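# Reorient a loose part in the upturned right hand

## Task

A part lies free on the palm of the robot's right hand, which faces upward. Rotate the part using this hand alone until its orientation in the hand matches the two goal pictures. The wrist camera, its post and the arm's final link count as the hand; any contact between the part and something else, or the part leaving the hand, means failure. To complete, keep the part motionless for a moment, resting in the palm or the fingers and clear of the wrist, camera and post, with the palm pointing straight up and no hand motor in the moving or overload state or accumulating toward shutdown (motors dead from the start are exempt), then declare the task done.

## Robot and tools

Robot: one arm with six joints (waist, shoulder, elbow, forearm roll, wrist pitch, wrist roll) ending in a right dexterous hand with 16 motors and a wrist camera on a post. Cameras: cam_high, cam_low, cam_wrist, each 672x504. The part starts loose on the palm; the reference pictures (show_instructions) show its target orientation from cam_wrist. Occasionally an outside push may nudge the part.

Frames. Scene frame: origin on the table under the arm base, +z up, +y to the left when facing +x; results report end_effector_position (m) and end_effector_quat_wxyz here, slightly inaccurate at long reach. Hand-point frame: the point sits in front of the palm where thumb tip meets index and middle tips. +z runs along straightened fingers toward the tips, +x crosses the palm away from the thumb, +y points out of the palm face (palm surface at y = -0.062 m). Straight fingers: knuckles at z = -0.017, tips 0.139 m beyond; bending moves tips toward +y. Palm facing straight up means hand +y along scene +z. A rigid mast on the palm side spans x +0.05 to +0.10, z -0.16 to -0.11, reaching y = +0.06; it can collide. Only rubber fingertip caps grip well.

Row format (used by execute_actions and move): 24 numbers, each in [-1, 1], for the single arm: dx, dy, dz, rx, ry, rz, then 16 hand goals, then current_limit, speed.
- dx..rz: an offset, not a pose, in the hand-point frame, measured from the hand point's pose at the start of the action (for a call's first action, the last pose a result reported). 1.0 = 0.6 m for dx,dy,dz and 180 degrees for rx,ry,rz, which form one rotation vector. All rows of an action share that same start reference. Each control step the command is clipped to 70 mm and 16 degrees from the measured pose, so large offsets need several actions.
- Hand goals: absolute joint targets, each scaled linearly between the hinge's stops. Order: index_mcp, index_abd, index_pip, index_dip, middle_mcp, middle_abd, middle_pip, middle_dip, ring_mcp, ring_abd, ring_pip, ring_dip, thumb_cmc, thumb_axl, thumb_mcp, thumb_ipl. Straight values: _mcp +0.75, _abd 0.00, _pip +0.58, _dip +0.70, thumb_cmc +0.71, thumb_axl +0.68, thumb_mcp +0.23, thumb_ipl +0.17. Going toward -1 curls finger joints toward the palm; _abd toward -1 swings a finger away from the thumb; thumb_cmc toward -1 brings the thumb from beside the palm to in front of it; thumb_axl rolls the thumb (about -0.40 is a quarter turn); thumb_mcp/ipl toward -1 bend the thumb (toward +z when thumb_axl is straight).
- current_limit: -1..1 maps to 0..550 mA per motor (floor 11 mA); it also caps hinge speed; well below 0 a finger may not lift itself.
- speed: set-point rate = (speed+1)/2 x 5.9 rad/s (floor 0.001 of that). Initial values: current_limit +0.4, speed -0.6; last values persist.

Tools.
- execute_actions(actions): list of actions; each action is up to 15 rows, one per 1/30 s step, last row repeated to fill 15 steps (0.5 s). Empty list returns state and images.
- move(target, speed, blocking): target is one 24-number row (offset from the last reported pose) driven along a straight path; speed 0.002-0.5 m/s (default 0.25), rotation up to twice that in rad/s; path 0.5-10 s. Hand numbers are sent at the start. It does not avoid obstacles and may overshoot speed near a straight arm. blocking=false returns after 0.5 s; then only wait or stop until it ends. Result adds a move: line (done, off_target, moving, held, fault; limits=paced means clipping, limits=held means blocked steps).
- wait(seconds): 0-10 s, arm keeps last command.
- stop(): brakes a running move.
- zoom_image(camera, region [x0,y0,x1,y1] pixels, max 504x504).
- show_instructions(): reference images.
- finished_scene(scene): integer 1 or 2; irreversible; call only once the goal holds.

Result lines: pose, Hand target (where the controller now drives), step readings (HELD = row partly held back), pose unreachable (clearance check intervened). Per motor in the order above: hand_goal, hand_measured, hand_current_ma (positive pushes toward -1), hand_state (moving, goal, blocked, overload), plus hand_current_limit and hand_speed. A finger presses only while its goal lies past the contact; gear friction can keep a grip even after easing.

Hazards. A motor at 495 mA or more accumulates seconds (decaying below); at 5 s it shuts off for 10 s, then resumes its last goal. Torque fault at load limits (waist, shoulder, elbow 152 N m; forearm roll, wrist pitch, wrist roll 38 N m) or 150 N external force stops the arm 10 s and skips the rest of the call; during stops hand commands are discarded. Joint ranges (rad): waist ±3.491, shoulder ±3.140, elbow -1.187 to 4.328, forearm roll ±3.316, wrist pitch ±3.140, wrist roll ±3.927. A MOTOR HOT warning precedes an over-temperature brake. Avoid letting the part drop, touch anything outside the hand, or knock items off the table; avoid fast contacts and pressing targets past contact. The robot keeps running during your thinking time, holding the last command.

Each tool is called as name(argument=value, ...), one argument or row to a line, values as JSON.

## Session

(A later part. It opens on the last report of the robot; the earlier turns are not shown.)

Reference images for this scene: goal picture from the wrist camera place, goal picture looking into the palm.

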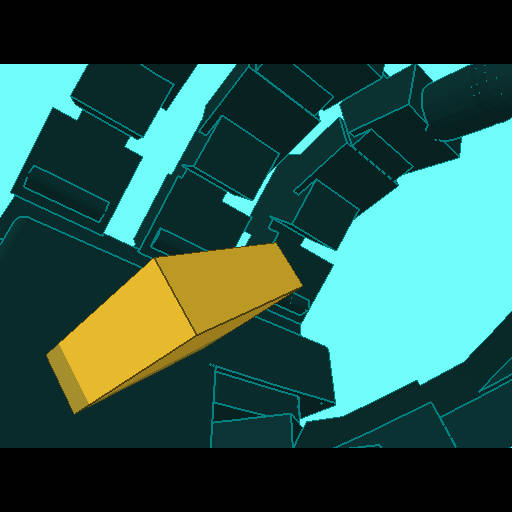

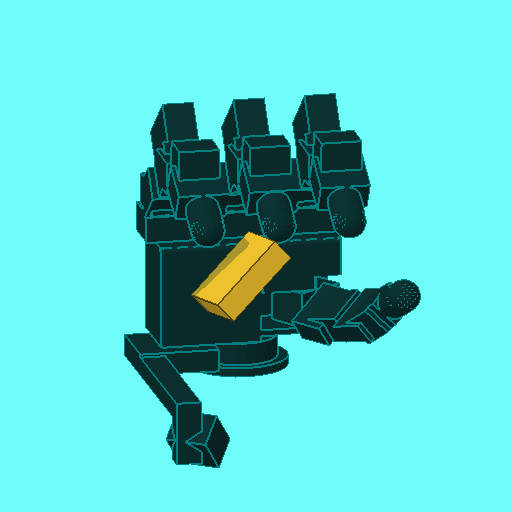

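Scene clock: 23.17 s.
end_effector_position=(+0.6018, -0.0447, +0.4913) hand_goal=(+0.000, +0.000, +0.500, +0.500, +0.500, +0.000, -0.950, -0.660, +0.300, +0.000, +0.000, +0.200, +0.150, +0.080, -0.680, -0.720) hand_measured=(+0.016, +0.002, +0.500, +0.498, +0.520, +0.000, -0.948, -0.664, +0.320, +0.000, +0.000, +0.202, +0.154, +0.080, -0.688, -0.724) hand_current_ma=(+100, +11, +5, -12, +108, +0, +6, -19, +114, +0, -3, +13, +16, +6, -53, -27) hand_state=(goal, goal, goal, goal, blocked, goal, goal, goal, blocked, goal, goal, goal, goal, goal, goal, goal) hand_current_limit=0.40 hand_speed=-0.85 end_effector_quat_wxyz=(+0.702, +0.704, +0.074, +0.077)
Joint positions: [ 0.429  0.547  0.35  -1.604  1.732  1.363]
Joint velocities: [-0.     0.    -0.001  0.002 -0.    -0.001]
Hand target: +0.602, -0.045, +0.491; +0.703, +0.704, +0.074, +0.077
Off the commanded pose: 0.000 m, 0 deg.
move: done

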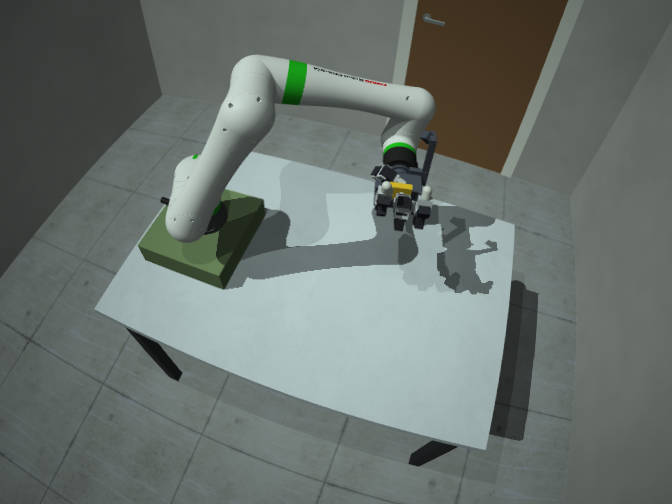

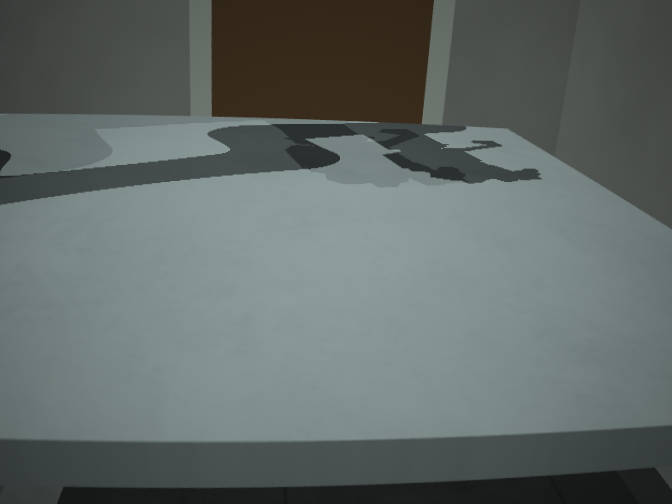

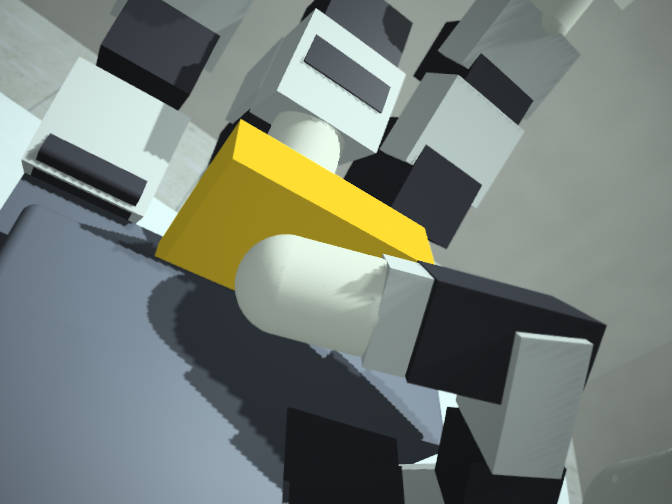

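execute_actions(
  actions=[
    [[0,0,0,0,0,0,0.2,0.2,0.5,0.5,0.45,0,-0.95,-0.66,0.3,0,0,0.2,0.15,0.16,-0.68,-0.70,0.4,-0.85]],
  ],
)

Scene clock: 23.87 s.
end_effector_position=(+0.6018, -0.0447, +0.4913) hand_goal=(+0.200, +0.200, +0.500, +0.500, +0.450, +0.000, -0.950, -0.660, +0.300, +0.000, +0.000, +0.200, +0.150, +0.160, -0.680, -0.700) hand_measured=(+0.152, +0.174, +0.500, +0.498, +0.502, +0.000, -0.944, -0.668, +0.320, +0.000, +0.000, +0.202, +0.152, +0.090, -0.688, -0.716) hand_current_ma=(+21, -28, +5, -12, +281, +0, +26, -43, +114, +0, -3, +13, +15, -385, -55, -114) hand_state=(moving, moving, goal, goal, blocked, goal, goal, goal, blocked, goal, goal, goal, goal, blocked, goal, goal) hand_current_limit=0.40 hand_speed=-0.85 end_effector_quat_wxyz=(+0.703, +0.704, +0.074, +0.077)
Joint positions: [ 0.429  0.547  0.35  -1.604  1.732  1.363]
Joint velocities: [-0.001 -0.001 -0.001  0.    -0.001 -0.   ]
Hand target: +0.602, -0.045, +0.491; +0.702, +0.704, +0.074, +0.077
Off the commanded pose: 0.000 m, 0 deg.
Step readings (end_effector_position):
0: (+0.6018, -0.0447, +0.4913)
1: (+0.6018, -0.0447, +0.4913)
2: (+0.6018, -0.0447, +0.4913)
4: (+0.6018, -0.0447, +0.4913)
8: (+0.6018, -0.0447, +0.4913)
15: end_effector_position above

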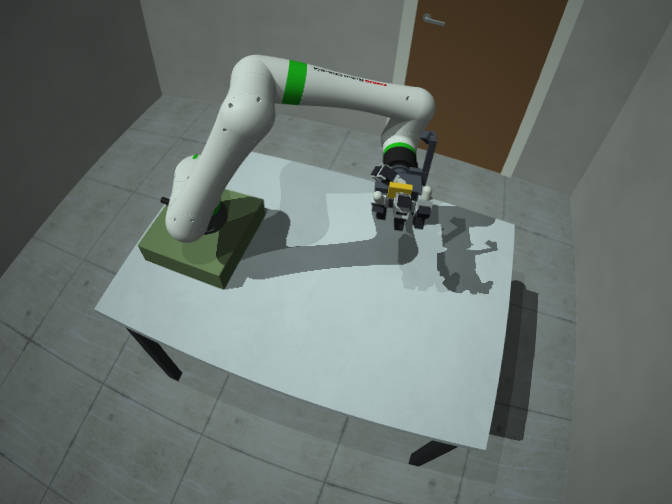

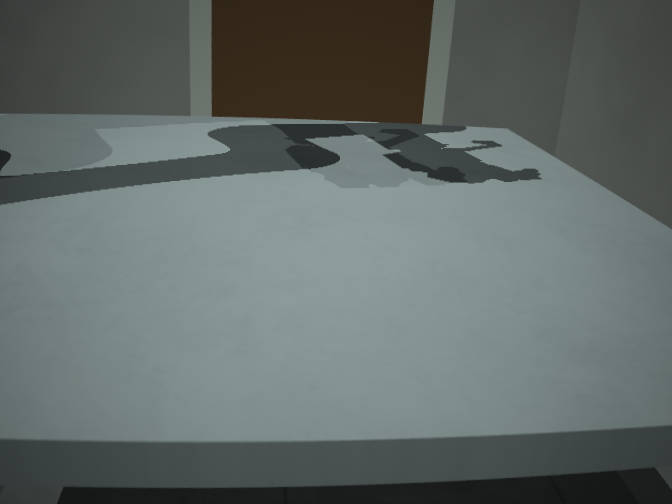

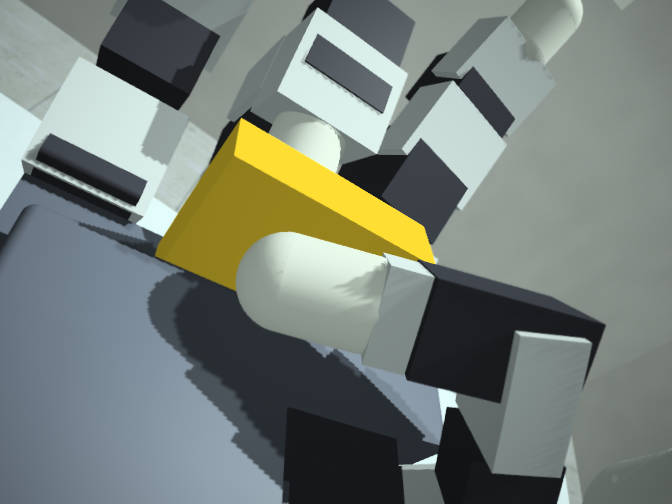

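execute_actions(
  actions=[
    [[0,0,0,0,0,0,0.3,0.2,0.3,0.4,0.46,0,-0.92,-0.61,0.3,0,0,0.2,0.15,0.125,-0.655,-0.70,0.4,-0.85],[0,0,0,0,0,0,0.3,0.2,0.3,0.4,0.46,0,-0.92,-0.61,0.3,0,0,0.2,0.15,0.125,-0.655,-0.70,0.4,-0.85],[0,0,0,0,0,0,0.3,0.2,0.3,0.4,0.46,0,-0.92,-0.61,0.3,0,0,0.2,0.15,0.125,-0.655,-0.70,0.4,-0.85],[0,0,0,0,0,0,0.3,0.2,0.3,0.4,0.46,0,-0.92,-0.61,0.3,0,0,0.2,0.15,0.125,-0.655,-0.70,0.4,-0.85],[0,0,0,0,0,0,0.3,0.2,0.3,0.4,0.46,0,-0.92,-0.61,0.3,0,0,0.2,0.15,0.125,-0.655,-0.70,0.4,-0.85],[0,0,0,0,0,0,0.3,0.2,0.3,0.4,0.46,0,-0.92,-0.61,0.3,0,0,0.2,0.15,0.125,-0.655,-0.70,0.4,-0.85],[0,0,0,0,0,0,0.3,0.2,0.3,0.4,0.46,0,-0.92,-0.61,0.3,0,0,0.2,0.15,0.125,-0.655,-0.70,0.4,-0.85],[0,0,0,0,0,0,0.3,0.2,0.3,0.4,0.46,0,-0.895,-0.56,0.3,0,0,0.2,0.15,0.105,-0.63,-0.70,0.4,-0.85]],
    [[0,0,0,0,0,0,0.3,0.2,0.3,0.4,0.46,0,-0.87,-0.51,0.3,0,0,0.2,0.15,0.088,-0.605,-0.70,0.4,-0.85],[0,0,0,0,0,0,0.3,0.2,0.3,0.4,0.46,0,-0.87,-0.51,0.3,0,0,0.2,0.15,0.088,-0.605,-0.70,0.4,-0.85],[0,0,0,0,0,0,0.3,0.2,0.3,0.4,0.46,0,-0.87,-0.51,0.3,0,0,0.2,0.15,0.088,-0.605,-0.70,0.4,-0.85],[0,0,0,0,0,0,0.3,0.2,0.3,0.4,0.46,0,-0.87,-0.51,0.3,0,0,0.2,0.15,0.088,-0.605,-0.70,0.4,-0.85],[0,0,0,0,0,0,0.3,0.2,0.3,0.4,0.46,0,-0.87,-0.51,0.3,0,0,0.2,0.15,0.088,-0.605,-0.70,0.4,-0.85],[0,0,0,0,0,0,0.3,0.2,0.3,0.4,0.46,0,-0.87,-0.51,0.3,0,0,0.2,0.15,0.088,-0.605,-0.70,0.4,-0.85],[0,0,0,0,0,0,0.3,0.2,0.3,0.4,0.46,0,-0.87,-0.51,0.3,0,0,0.2,0.15,0.088,-0.605,-0.70,0.4,-0.85],[0,0,0,0,0,0,0.3,0.2,0.3,0.4,0.46,0,-0.845,-0.46,0.3,0,0,0.2,0.15,0.07,-0.58,-0.70,0.4,-0.85]],
  ],
)

zoom_image(
  camera="cam_high",
  region=[350,130,460,240],
)

Scene clock: 25.53 s.
end_effector_position=(+0.6018, -0.0447, +0.4914) hand_goal=(+0.300, +0.200, +0.300, +0.400, +0.460, +0.000, -0.844, -0.460, +0.300, +0.000, +0.000, +0.200, +0.150, +0.070, -0.580, -0.700) hand_measured=(+0.306, +0.198, +0.308, +0.404, +0.502, -0.004, -0.850, -0.546, +0.320, +0.000, +0.000, +0.202, +0.154, +0.028, -0.600, -0.716) hand_current_ma=(+42, -11, +39, +17, +227, -21, -34, -334, +114, +0, -3, +13, +20, -288, -111, -114) hand_state=(goal, goal, goal, goal, blocked, goal, goal, moving, blocked, goal, goal, goal, goal, moving, moving, goal) hand_current_limit=0.40 hand_speed=-0.85 end_effector_quat_wxyz=(+0.703, +0.704, +0.074, +0.077)
Joint positions: [ 0.429  0.547  0.35  -1.604  1.732  1.363]
Joint velocities: [ 0.    -0.001  0.    -0.     0.002 -0.001]
Hand target: +0.602, -0.045, +0.491; +0.703, +0.704, +0.074, +0.077
Off the commanded pose: 0.000 m, 0 deg.
Step readings (end_effector_position; steps 1 to 15: 1st action; 16 to 30: 2nd action):
0: (+0.6018, -0.0447, +0.4914)
1: (+0.6018, -0.0447, +0.4914)
2: (+0.6018, -0.0447, +0.4914)
4: (+0.6018, -0.0447, +0.4914)
8: (+0.6018, -0.0447, +0.4914)
15: (+0.6018, -0.0447, +0.4914)
16: (+0.6018, -0.0447, +0.4914)
17: (+0.6018, -0.0447, +0.4914)
19: (+0.6018, -0.0447, +0.4914)
23: (+0.6018, -0.0447, +0.4914)
30: end_effector_position above

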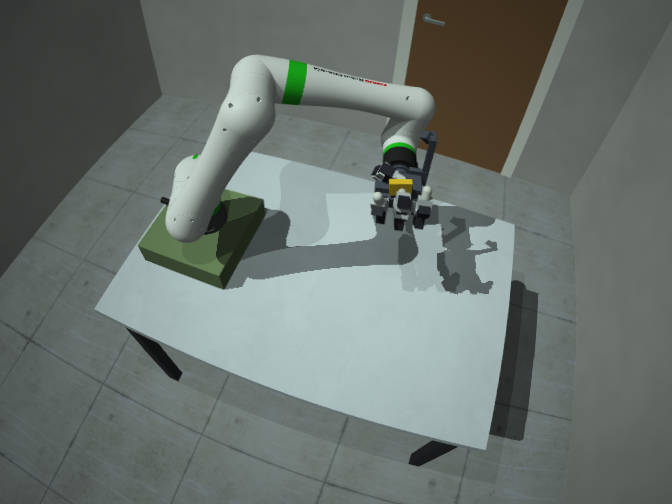

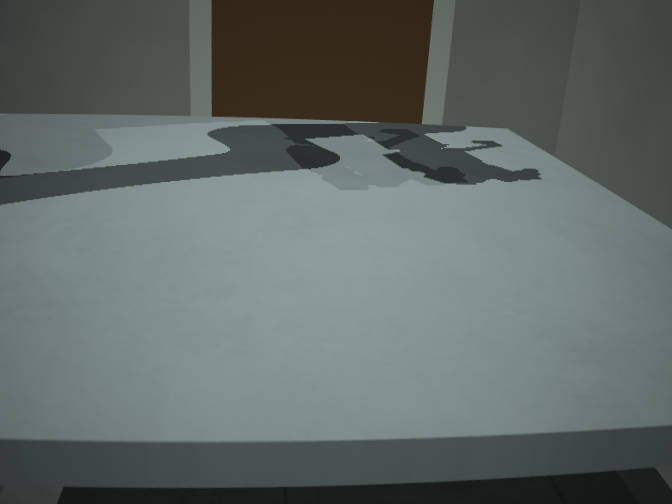

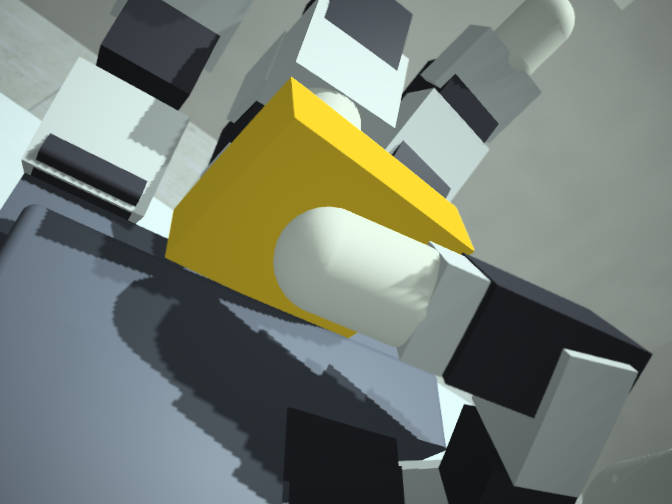

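Region (350, 130, 460, 240) of cam_high's 672x504 image, scaled by 4.582, with more detail than that image has.

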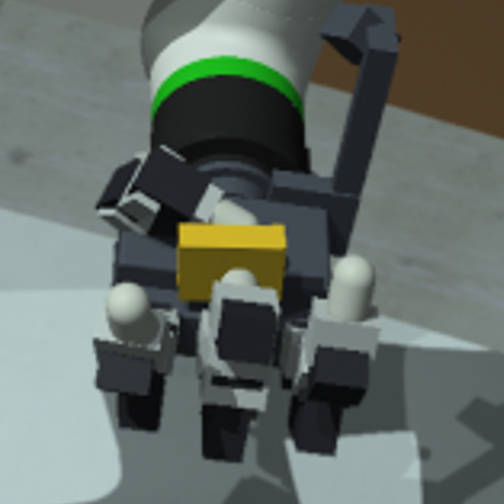

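execute_actions(
  actions=[
    [[0,0,0,0,0,0,0.3,0.2,0.3,0.4,0.45,0,-0.83,-0.44,0.6,0.0,-0.6,-0.5,0.27,0.06,-0.58,-0.72,0.4,-0.85]],
  ],
)

zoom_image(
  camera="cam_high",
  region=[350,130,460,240],
)

Scene clock: 26.27 s.
end_effector_position=(+0.6018, -0.0447, +0.4914) hand_goal=(+0.300, +0.200, +0.300, +0.400, +0.450, +0.000, -0.830, -0.440, +0.600, +0.000, -0.600, -0.500, +0.270, +0.060, -0.580, -0.720) hand_measured=(+0.306, +0.198, +0.308, +0.404, +0.502, -0.004, -0.848, -0.478, +0.452, +0.000, -0.150, +0.048, +0.274, +0.018, -0.584, -0.724) hand_current_ma=(+42, -11, +39, +17, +281, -21, -89, -202, +22, +0, +38, +28, +23, -271, -30, -31) hand_state=(goal, goal, goal, goal, blocked, goal, goal, blocked, moving, goal, moving, moving, goal, blocked, goal, goal) hand_current_limit=0.40 hand_speed=-0.85 end_effector_quat_wxyz=(+0.703, +0.704, +0.074, +0.077)
Joint positions: [ 0.429  0.547  0.35  -1.604  1.732  1.363]
Joint velocities: [ 0.     0.     0.    -0.001  0.001 -0.001]
Hand target: +0.602, -0.045, +0.491; +0.703, +0.704, +0.074, +0.077
Off the commanded pose: 0.000 m, 0 deg.
Step readings (end_effector_position):
0: (+0.6018, -0.0447, +0.4914)
1: (+0.6018, -0.0447, +0.4914)
2: (+0.6018, -0.0447, +0.4914)
4: (+0.6018, -0.0447, +0.4914)
8: (+0.6018, -0.0447, +0.4914)
15: end_effector_position above

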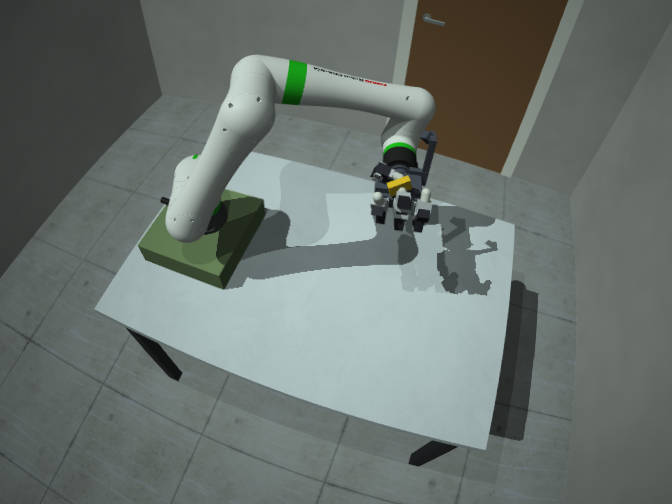

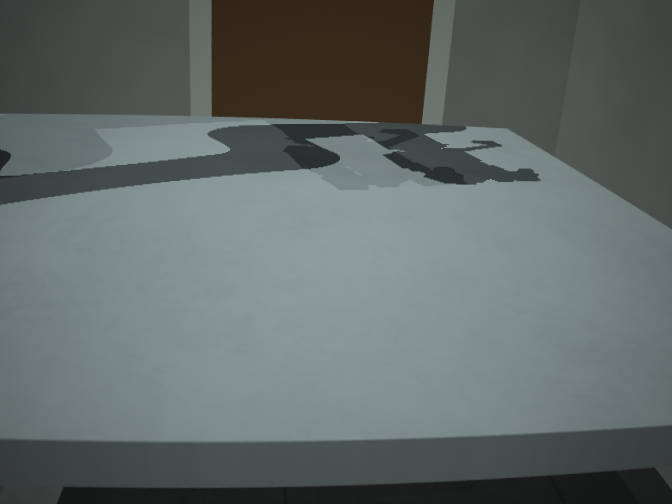

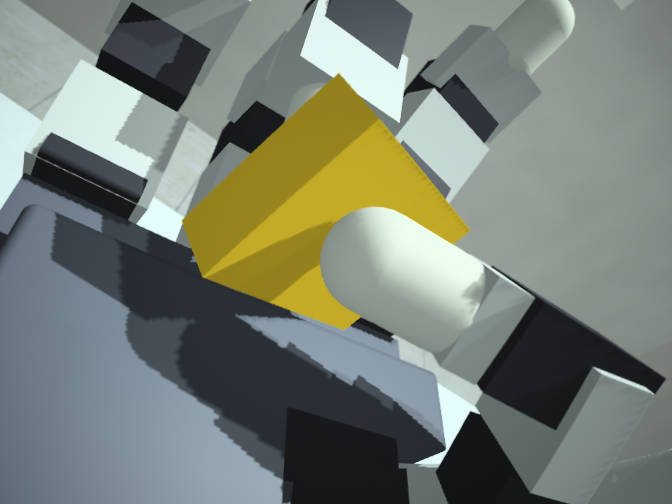

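Region (350, 130, 460, 240) of cam_high's 672x504 image, scaled by 4.582, with more detail than that image has.

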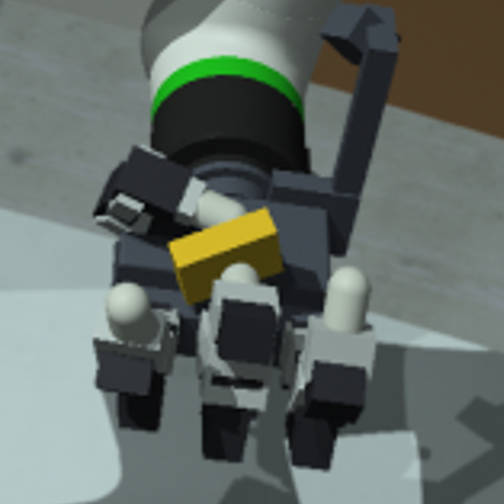

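execute_actions(
  actions=[
    [[0,0,0,0,0,0,0.3,0.2,0.3,0.4,0.42,0.1,-0.83,-0.42,0.5,0.0,-0.5,-0.3,0.30,0.07,-0.58,-0.80,0.4,-0.87]],
  ],
)

zoom_image(
  camera="cam_high",
  region=[350,130,460,240],
)

Scene clock: 27.03 s.
end_effector_position=(+0.6018, -0.0447, +0.4914) hand_goal=(+0.300, +0.200, +0.300, +0.400, +0.420, +0.100, -0.830, -0.420, +0.500, +0.000, -0.500, -0.300, +0.300, +0.070, -0.580, -0.800) hand_measured=(+0.306, +0.198, +0.308, +0.404, +0.466, +0.098, -0.840, -0.444, +0.520, +0.000, -0.414, -0.212, +0.306, +0.038, -0.584, -0.802) hand_current_ma=(+42, -11, +39, +17, +244, -11, -53, -129, +112, +0, +27, +25, +31, -207, -25, -19) hand_state=(goal, goal, goal, goal, blocked, goal, goal, blocked, blocked, goal, moving, moving, goal, blocked, goal, goal) hand_current_limit=0.40 hand_speed=-0.87 end_effector_quat_wxyz=(+0.703, +0.704, +0.074, +0.077)
Joint positions: [ 0.429  0.547  0.35  -1.604  1.732  1.363]
Joint velocities: [-0.     0.001  0.001  0.001 -0.    -0.001]
Hand target: +0.602, -0.045, +0.491; +0.703, +0.704, +0.074, +0.077
Off the commanded pose: 0.000 m, 0 deg.
Step readings (end_effector_position):
0: (+0.6018, -0.0447, +0.4914)
1: (+0.6018, -0.0447, +0.4914)
2: (+0.6018, -0.0447, +0.4914)
4: (+0.6018, -0.0447, +0.4914)
8: (+0.6018, -0.0447, +0.4914)
15: end_effector_position above

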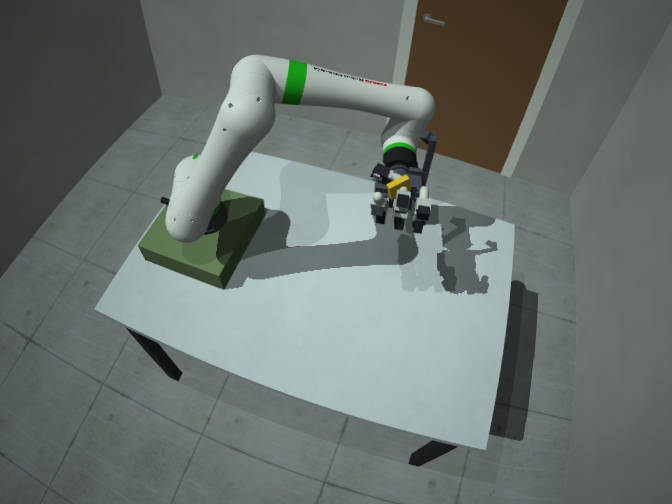

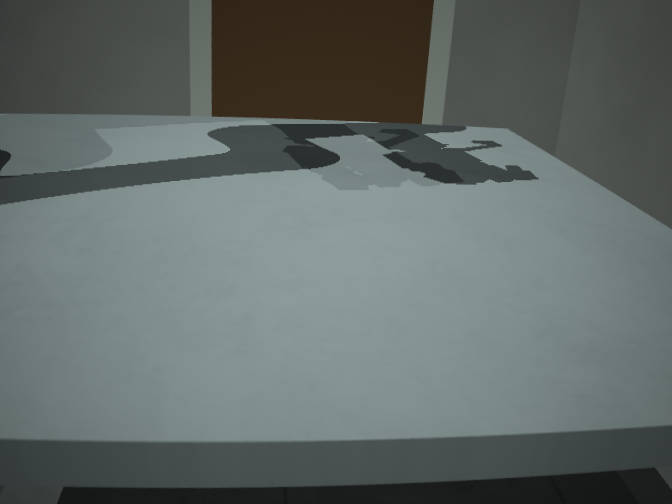

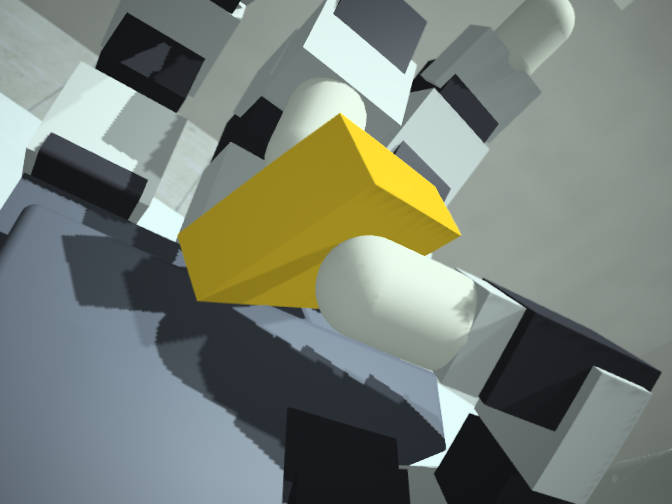

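Region (350, 130, 460, 240) of cam_high's 672x504 image, scaled by 4.582, with more detail than that image has.

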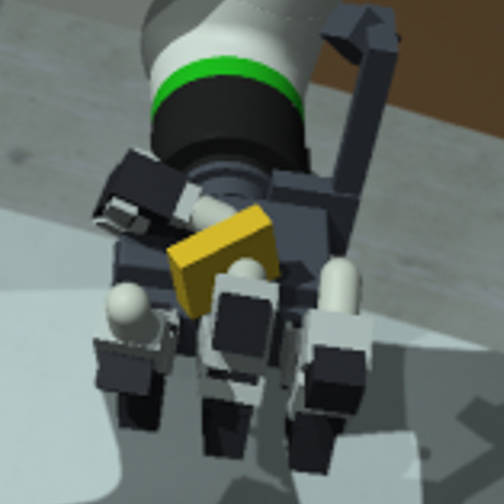

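execute_actions(
  actions=[
    [[0,0,0,0,0,0,0.3,0.2,0.3,0.4,0.39,0.2,-0.83,-0.42,0.5,0.0,-0.5,-0.3,0.325,0.075,-0.58,-0.82,0.4,-0.87]],
  ],
)

zoom_image(
  camera="cam_high",
  region=[350,130,460,240],
)

Scene clock: 27.93 s.
end_effector_position=(+0.6018, -0.0447, +0.4914) hand_goal=(+0.300, +0.200, +0.300, +0.400, +0.390, +0.200, -0.830, -0.420, +0.500, +0.000, -0.500, -0.300, +0.326, +0.076, -0.580, -0.820) hand_measured=(+0.306, +0.198, +0.308, +0.404, +0.430, +0.198, -0.830, -0.428, +0.520, +0.000, -0.498, -0.298, +0.328, +0.064, -0.584, -0.824) hand_current_ma=(+42, -11, +39, +17, +210, -11, +4, -39, +108, +0, +12, +11, +12, -75, -25, -24) hand_state=(goal, goal, goal, goal, blocked, goal, goal, goal, goal, goal, goal, goal, goal, goal, goal, goal) hand_current_limit=0.40 hand_speed=-0.87 end_effector_quat_wxyz=(+0.703, +0.704, +0.074, +0.077)
Joint positions: [ 0.429  0.547  0.35  -1.604  1.732  1.363]
Joint velocities: [ 0.    -0.001 -0.     0.001  0.    -0.001]
Hand target: +0.602, -0.045, +0.491; +0.703, +0.704, +0.074, +0.077
Off the commanded pose: 0.000 m, 0 deg.
Step readings (end_effector_position):
0: (+0.6018, -0.0447, +0.4914)
1: (+0.6018, -0.0447, +0.4914)
2: (+0.6018, -0.0447, +0.4914)
4: (+0.6018, -0.0447, +0.4914)
8: (+0.6018, -0.0447, +0.4914)
15: end_effector_position above

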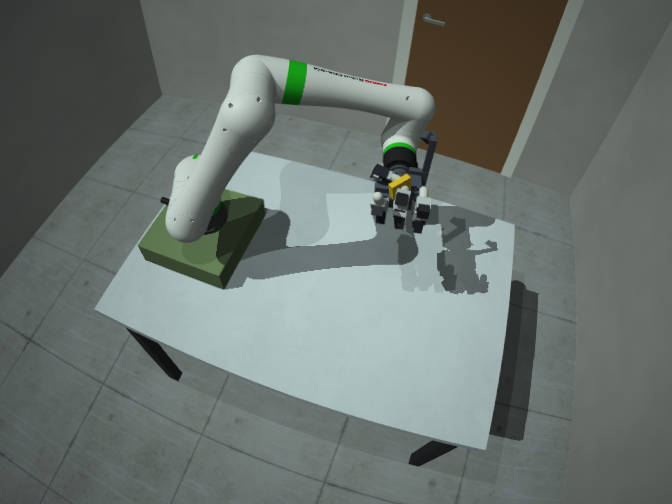

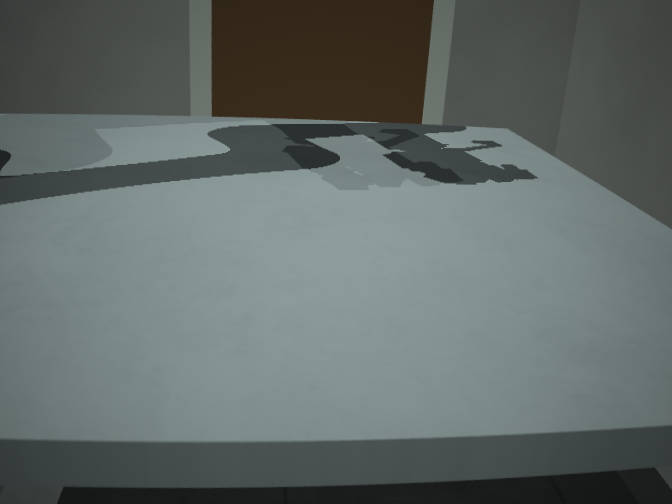

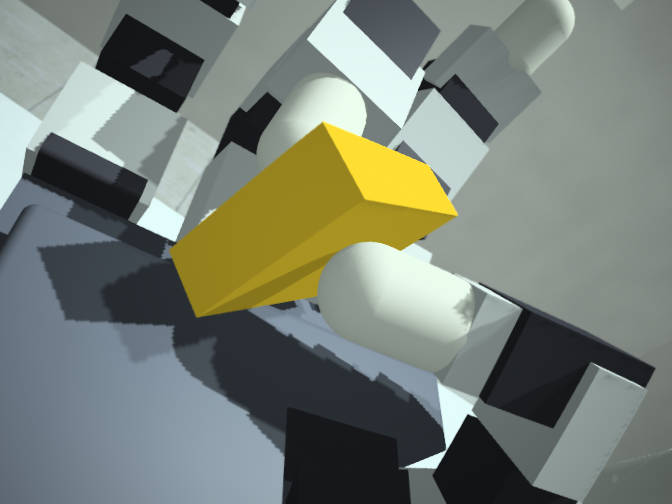

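Region (350, 130, 460, 240) of cam_high's 672x504 image, scaled by 4.582, with more detail than that image has.

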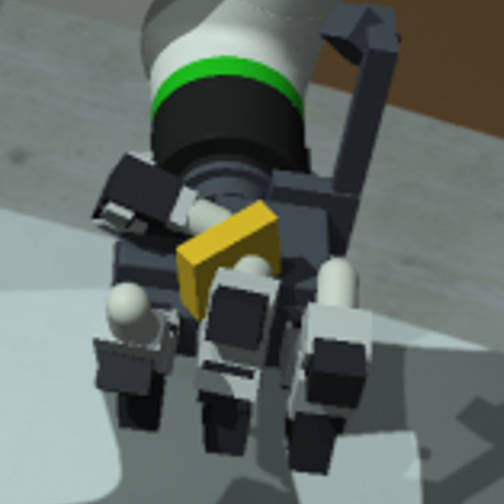

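execute_actions(
  actions=[
    [[0,0,0,0,0,0,0.3,0.2,0.3,0.4,0.385,0.22,-0.83,-0.43,0.5,0.0,-0.5,-0.3,0.335,0.095,-0.58,-0.81,0.4,-0.87]],
  ],
)

wait(
  seconds=0.5,
)

Scene clock: 29.17 s.
end_effector_position=(+0.6018, -0.0447, +0.4914) hand_goal=(+0.300, +0.200, +0.300, +0.400, +0.386, +0.220, -0.830, -0.430, +0.500, +0.000, -0.500, -0.300, +0.336, +0.096, -0.580, -0.810) hand_measured=(+0.306, +0.198, +0.308, +0.404, +0.426, +0.218, -0.828, -0.430, +0.520, +0.000, -0.498, -0.298, +0.338, +0.082, -0.584, -0.822) hand_current_ma=(+42, -11, +39, +17, +217, -8, +8, -1, +108, +0, +12, +11, +10, -91, -25, -84) hand_state=(goal, goal, goal, goal, blocked, goal, goal, goal, goal, goal, goal, goal, goal, goal, goal, goal) hand_current_limit=0.40 hand_speed=-0.87 end_effector_quat_wxyz=(+0.703, +0.704, +0.074, +0.077)
Joint positions: [ 0.429  0.547  0.35  -1.604  1.732  1.363]
Joint velocities: [-0.     0.     0.     0.001 -0.    -0.001]
Hand target: +0.602, -0.045, +0.491; +0.703, +0.704, +0.074, +0.077
Off the commanded pose: 0.000 m, 0 deg.
Step readings (end_effector_position):
0: (+0.6018, -0.0447, +0.4914)
1: (+0.6018, -0.0447, +0.4914)
2: (+0.6018, -0.0447, +0.4914)
4: (+0.6018, -0.0447, +0.4914)
8: (+0.6018, -0.0447, +0.4914)
15: end_effector_position above

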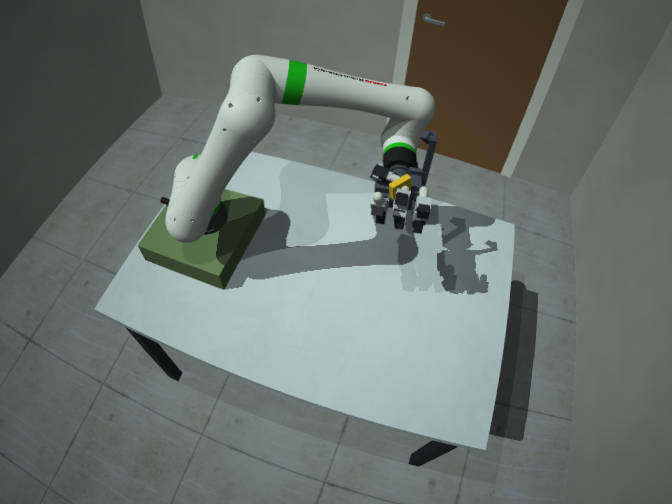

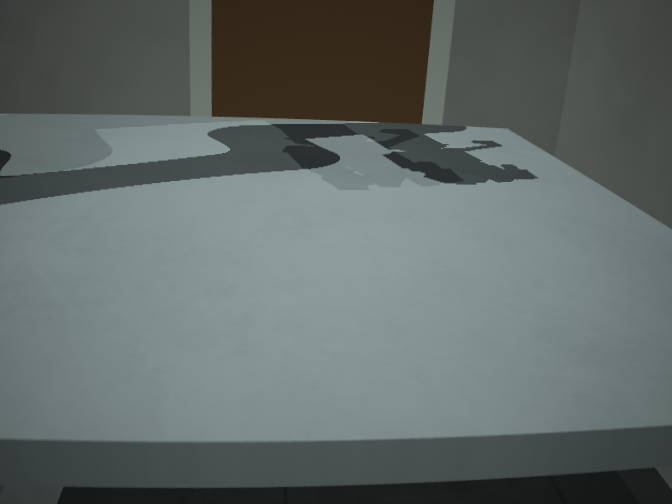

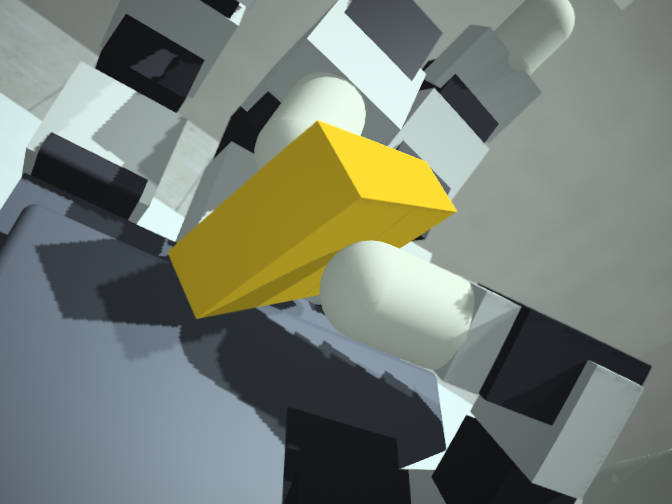

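Scene clock: 29.67 s.
end_effector_position=(+0.6018, -0.0447, +0.4914) hand_goal=(+0.300, +0.200, +0.300, +0.400, +0.386, +0.220, -0.830, -0.430, +0.500, +0.000, -0.500, -0.300, +0.336, +0.096, -0.580, -0.810) hand_measured=(+0.306, +0.198, +0.308, +0.404, +0.426, +0.218, -0.828, -0.430, +0.520, +0.000, -0.498, -0.298, +0.338, +0.082, -0.584, -0.822) hand_current_ma=(+42, -11, +39, +17, +217, -8, +8, -1, +108, +0, +12, +11, +10, -91, -25, -84) hand_state=(goal, goal, goal, goal, blocked, goal, goal, goal, goal, goal, goal, goal, goal, goal, goal, goal) hand_current_limit=0.40 hand_speed=-0.87 end_effector_quat_wxyz=(+0.703, +0.704, +0.074, +0.077)
Joint positions: [ 0.429  0.547  0.35  -1.604  1.732  1.363]
Joint velocities: [-0.     0.    -0.     0.001 -0.     0.002]
Hand target: +0.602, -0.045, +0.491; +0.703, +0.704, +0.074, +0.077
Off the commanded pose: 0.000 m, 0 deg.
wait: 0.50 s; at rest by 0.17 s

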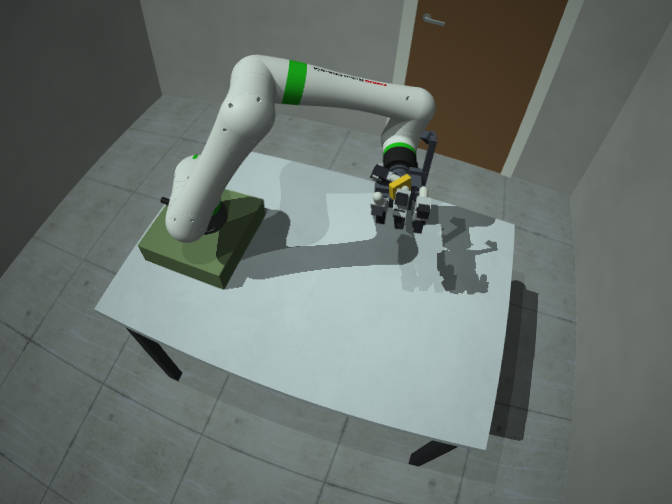

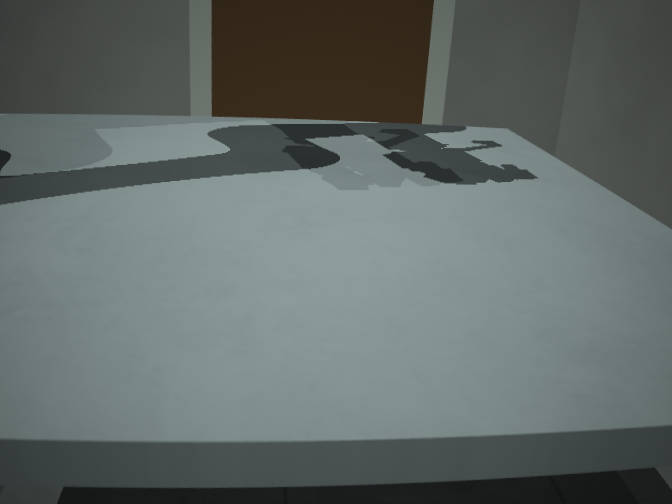

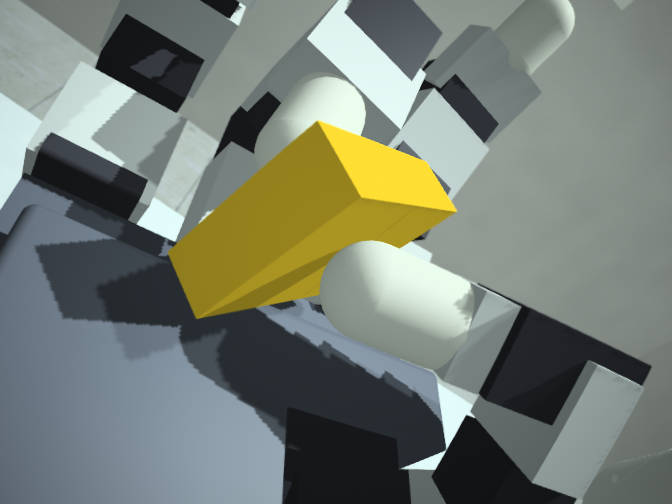

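finished_scene(
  scene=2,
)

The scene is finished: the task was done.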